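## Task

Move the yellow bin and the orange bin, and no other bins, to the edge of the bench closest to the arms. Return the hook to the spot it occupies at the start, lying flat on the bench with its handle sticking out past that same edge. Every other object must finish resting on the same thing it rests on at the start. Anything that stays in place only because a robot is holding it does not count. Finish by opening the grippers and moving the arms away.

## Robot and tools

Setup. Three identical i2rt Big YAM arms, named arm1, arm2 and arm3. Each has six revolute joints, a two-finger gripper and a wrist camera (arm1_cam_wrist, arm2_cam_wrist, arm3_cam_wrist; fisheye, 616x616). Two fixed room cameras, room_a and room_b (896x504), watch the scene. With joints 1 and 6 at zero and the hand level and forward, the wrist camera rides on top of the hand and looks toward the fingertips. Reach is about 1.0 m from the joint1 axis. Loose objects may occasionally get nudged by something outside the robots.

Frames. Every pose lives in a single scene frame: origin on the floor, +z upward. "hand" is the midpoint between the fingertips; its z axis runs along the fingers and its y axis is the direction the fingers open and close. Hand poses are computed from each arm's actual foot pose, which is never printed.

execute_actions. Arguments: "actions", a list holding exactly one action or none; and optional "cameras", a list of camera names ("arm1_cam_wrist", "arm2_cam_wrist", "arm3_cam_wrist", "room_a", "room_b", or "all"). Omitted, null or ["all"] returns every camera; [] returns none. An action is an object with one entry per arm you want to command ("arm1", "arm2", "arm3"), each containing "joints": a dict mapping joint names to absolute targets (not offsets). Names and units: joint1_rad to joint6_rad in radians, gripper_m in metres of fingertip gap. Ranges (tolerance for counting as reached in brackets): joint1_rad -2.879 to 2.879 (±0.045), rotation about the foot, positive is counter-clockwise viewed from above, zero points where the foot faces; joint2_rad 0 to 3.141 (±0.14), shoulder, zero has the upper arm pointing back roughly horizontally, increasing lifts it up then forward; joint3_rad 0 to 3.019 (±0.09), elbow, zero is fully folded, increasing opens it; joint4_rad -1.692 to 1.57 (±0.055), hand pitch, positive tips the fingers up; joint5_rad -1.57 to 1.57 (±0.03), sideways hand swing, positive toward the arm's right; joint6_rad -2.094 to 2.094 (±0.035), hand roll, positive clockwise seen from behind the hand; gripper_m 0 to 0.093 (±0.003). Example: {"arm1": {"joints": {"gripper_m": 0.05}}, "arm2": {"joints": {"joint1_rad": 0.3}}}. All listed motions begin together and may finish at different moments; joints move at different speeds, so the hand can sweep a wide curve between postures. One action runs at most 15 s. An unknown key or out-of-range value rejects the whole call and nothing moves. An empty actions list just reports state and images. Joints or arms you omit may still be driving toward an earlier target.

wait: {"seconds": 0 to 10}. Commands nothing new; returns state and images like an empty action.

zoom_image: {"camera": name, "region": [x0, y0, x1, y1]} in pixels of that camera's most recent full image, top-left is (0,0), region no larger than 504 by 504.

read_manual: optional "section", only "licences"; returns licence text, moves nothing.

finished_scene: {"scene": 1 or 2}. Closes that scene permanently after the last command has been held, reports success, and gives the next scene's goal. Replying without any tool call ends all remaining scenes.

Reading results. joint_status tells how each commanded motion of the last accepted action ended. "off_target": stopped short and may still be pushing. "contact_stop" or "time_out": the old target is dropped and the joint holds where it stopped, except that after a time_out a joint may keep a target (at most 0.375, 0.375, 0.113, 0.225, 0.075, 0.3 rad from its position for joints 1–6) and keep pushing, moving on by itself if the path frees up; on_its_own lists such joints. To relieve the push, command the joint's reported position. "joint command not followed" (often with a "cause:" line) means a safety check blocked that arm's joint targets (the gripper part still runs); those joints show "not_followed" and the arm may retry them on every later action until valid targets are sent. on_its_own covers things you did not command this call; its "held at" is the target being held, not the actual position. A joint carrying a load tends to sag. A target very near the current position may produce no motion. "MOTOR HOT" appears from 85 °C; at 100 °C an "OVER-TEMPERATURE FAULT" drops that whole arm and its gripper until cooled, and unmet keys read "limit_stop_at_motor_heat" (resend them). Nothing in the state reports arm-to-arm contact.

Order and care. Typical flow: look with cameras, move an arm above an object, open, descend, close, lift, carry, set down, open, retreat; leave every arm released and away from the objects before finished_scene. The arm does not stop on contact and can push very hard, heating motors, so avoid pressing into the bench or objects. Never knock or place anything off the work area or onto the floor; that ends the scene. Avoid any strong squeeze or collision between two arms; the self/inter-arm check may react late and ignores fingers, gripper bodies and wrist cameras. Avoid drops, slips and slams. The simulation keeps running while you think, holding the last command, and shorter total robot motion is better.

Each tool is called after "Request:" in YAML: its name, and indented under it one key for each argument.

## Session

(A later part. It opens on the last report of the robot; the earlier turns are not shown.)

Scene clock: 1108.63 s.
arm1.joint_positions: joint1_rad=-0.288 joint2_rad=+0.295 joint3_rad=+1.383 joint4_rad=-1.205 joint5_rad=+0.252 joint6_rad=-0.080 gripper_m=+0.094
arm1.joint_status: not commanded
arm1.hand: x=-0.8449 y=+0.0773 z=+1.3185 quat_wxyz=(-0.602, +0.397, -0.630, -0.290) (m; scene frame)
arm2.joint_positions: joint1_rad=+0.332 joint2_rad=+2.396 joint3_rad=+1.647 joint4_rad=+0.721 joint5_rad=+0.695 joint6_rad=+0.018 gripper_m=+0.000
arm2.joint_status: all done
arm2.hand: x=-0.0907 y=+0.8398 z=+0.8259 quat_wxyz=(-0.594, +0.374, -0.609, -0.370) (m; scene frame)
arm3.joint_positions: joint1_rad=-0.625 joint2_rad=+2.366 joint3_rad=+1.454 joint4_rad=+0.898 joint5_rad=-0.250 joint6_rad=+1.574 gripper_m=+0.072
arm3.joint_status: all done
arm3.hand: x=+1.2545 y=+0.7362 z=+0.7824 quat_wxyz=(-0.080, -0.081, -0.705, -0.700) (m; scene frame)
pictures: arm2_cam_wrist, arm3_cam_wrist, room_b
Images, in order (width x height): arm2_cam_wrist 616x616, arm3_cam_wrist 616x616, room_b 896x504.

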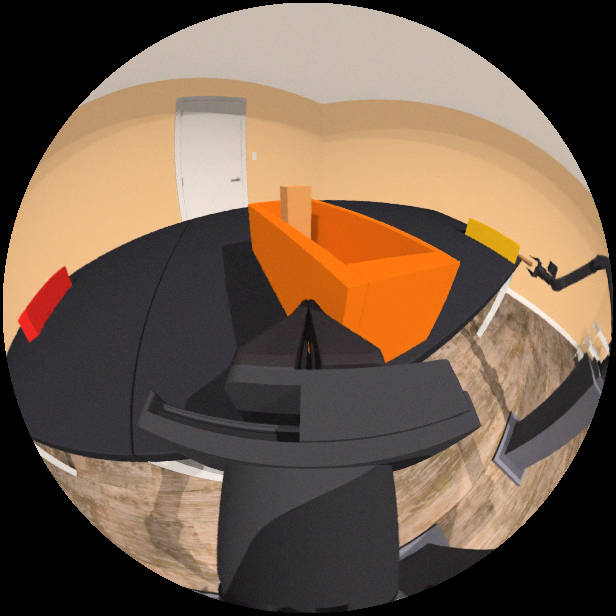

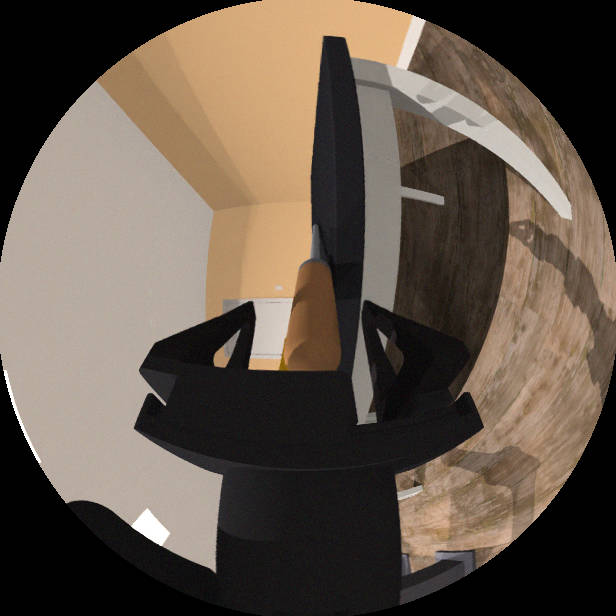

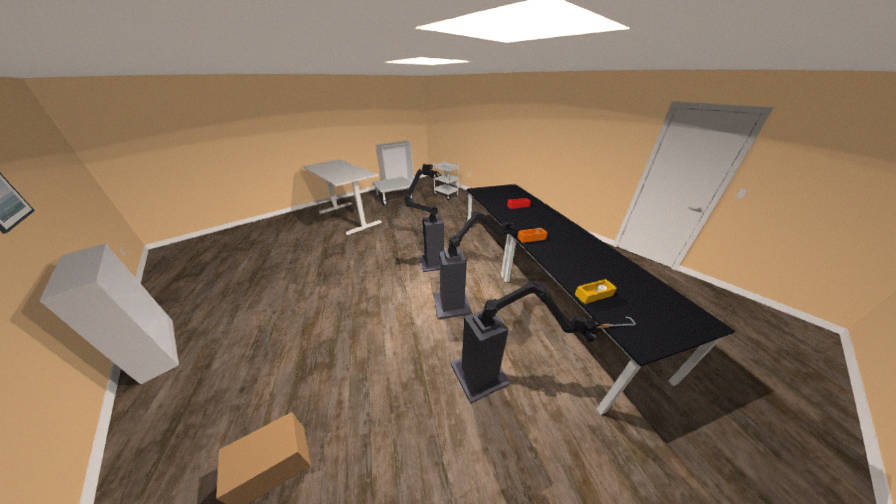

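Request:
execute_actions:
  actions:
    - {"arm2": {"joints": {"joint1_rad": 0.65, "joint2_rad": 2.25, "joint5_rad": 0.2}}, "arm3": {"joints": {"joint1_rad": -0.98}}}

Scene clock: 1125.40 s.
arm1.joint_positions: joint1_rad=-0.288 joint2_rad=+0.295 joint3_rad=+1.383 joint4_rad=-1.205 joint5_rad=+0.252 joint6_rad=-0.080 gripper_m=+0.094
arm1.joint_status: not commanded
arm1.hand: x=-0.8449 y=+0.0773 z=+1.3185 quat_wxyz=(-0.602, +0.397, -0.630, -0.290) (m; scene frame)
arm2.joint_positions: joint1_rad=+0.647 joint2_rad=+2.238 joint3_rad=+1.647 joint4_rad=+0.721 joint5_rad=+0.201 joint6_rad=+0.018 gripper_m=+0.000
arm2.joint_status: all done
arm2.hand: x=-0.4278 y=+0.7629 z=+0.9602 quat_wxyz=(-0.418, +0.530, -0.392, -0.625) (m; scene frame)
arm3.joint_positions: joint1_rad=-0.976 joint2_rad=+2.366 joint3_rad=+1.454 joint4_rad=+0.898 joint5_rad=-0.249 joint6_rad=+1.574 gripper_m=+0.072
arm3.joint_status: all done
arm3.hand: x=+1.4893 y=+0.5751 z=+0.7833 quat_wxyz=(-0.200, -0.204, -0.679, -0.676) (m; scene frame)
pictures: arm1_cam_wrist, arm2_cam_wrist, arm3_cam_wrist, room_a, room_b
Images, in order (width x height): arm1_cam_wrist 616x616, arm2_cam_wrist 616x616, arm3_cam_wrist 616x616, room_a 896x504, room_b 896x504.

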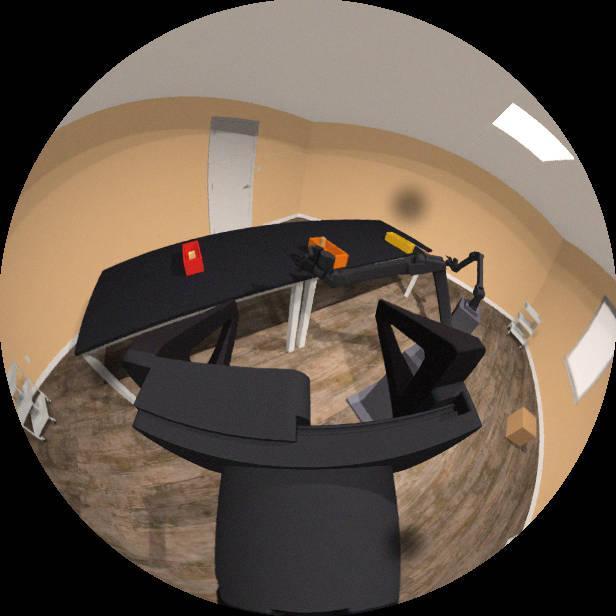

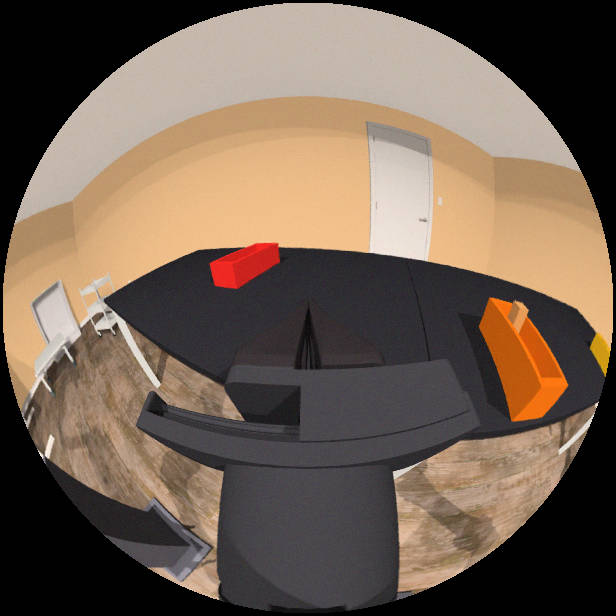

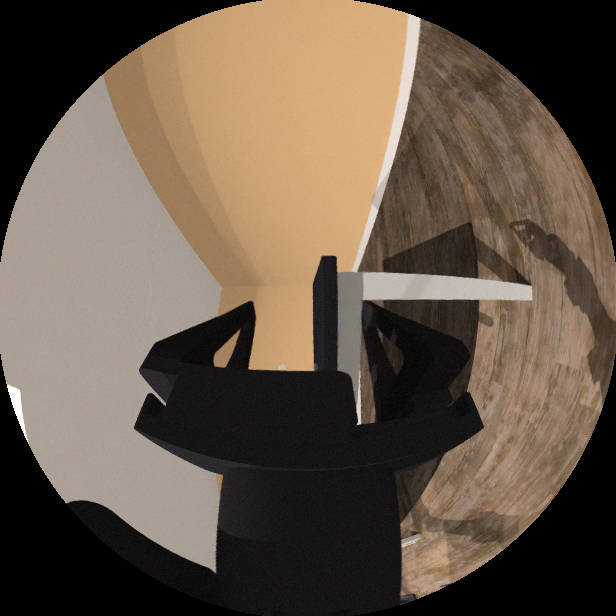

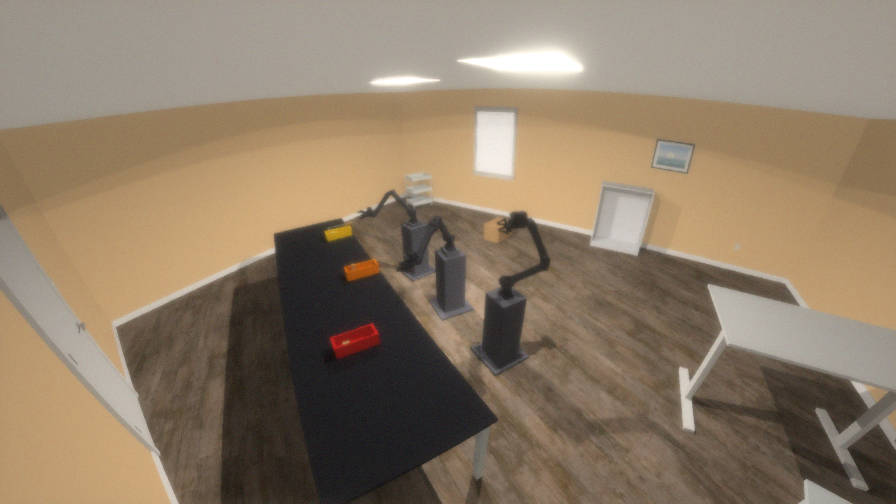

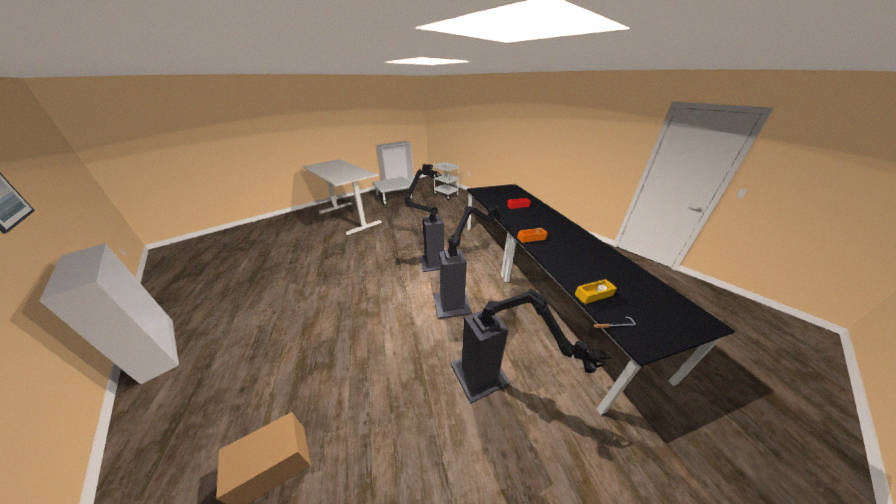

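Request:
zoom_image:
  camera: "room_b"
  region: [490, 200, 670, 350]

Request:
zoom_image:
  camera: "arm2_cam_wrist"
  region: [450, 290, 616, 456]

Region (490, 200, 670, 350) of room_b's 896x504 image, scaled by 2.800, with more detail than that image has.

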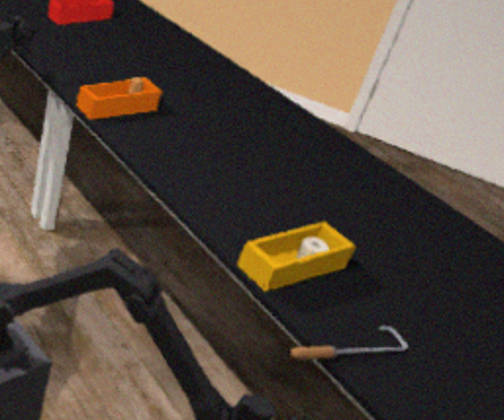

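Region (450, 290, 616, 456) of arm2_cam_wrist's 616x616 image, scaled by 3.036, with more detail than that image has.

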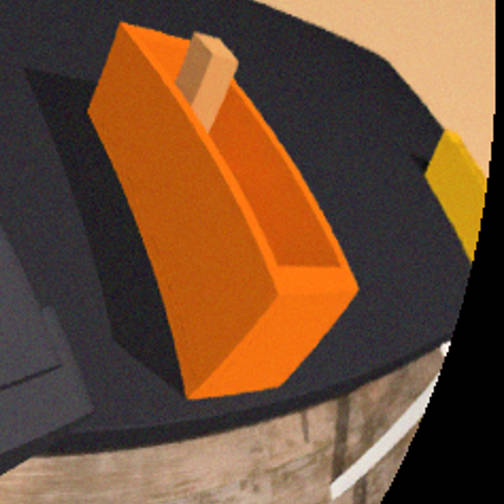

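Request:
finished_scene:
  scene: 2

The scene is finished: the task was done.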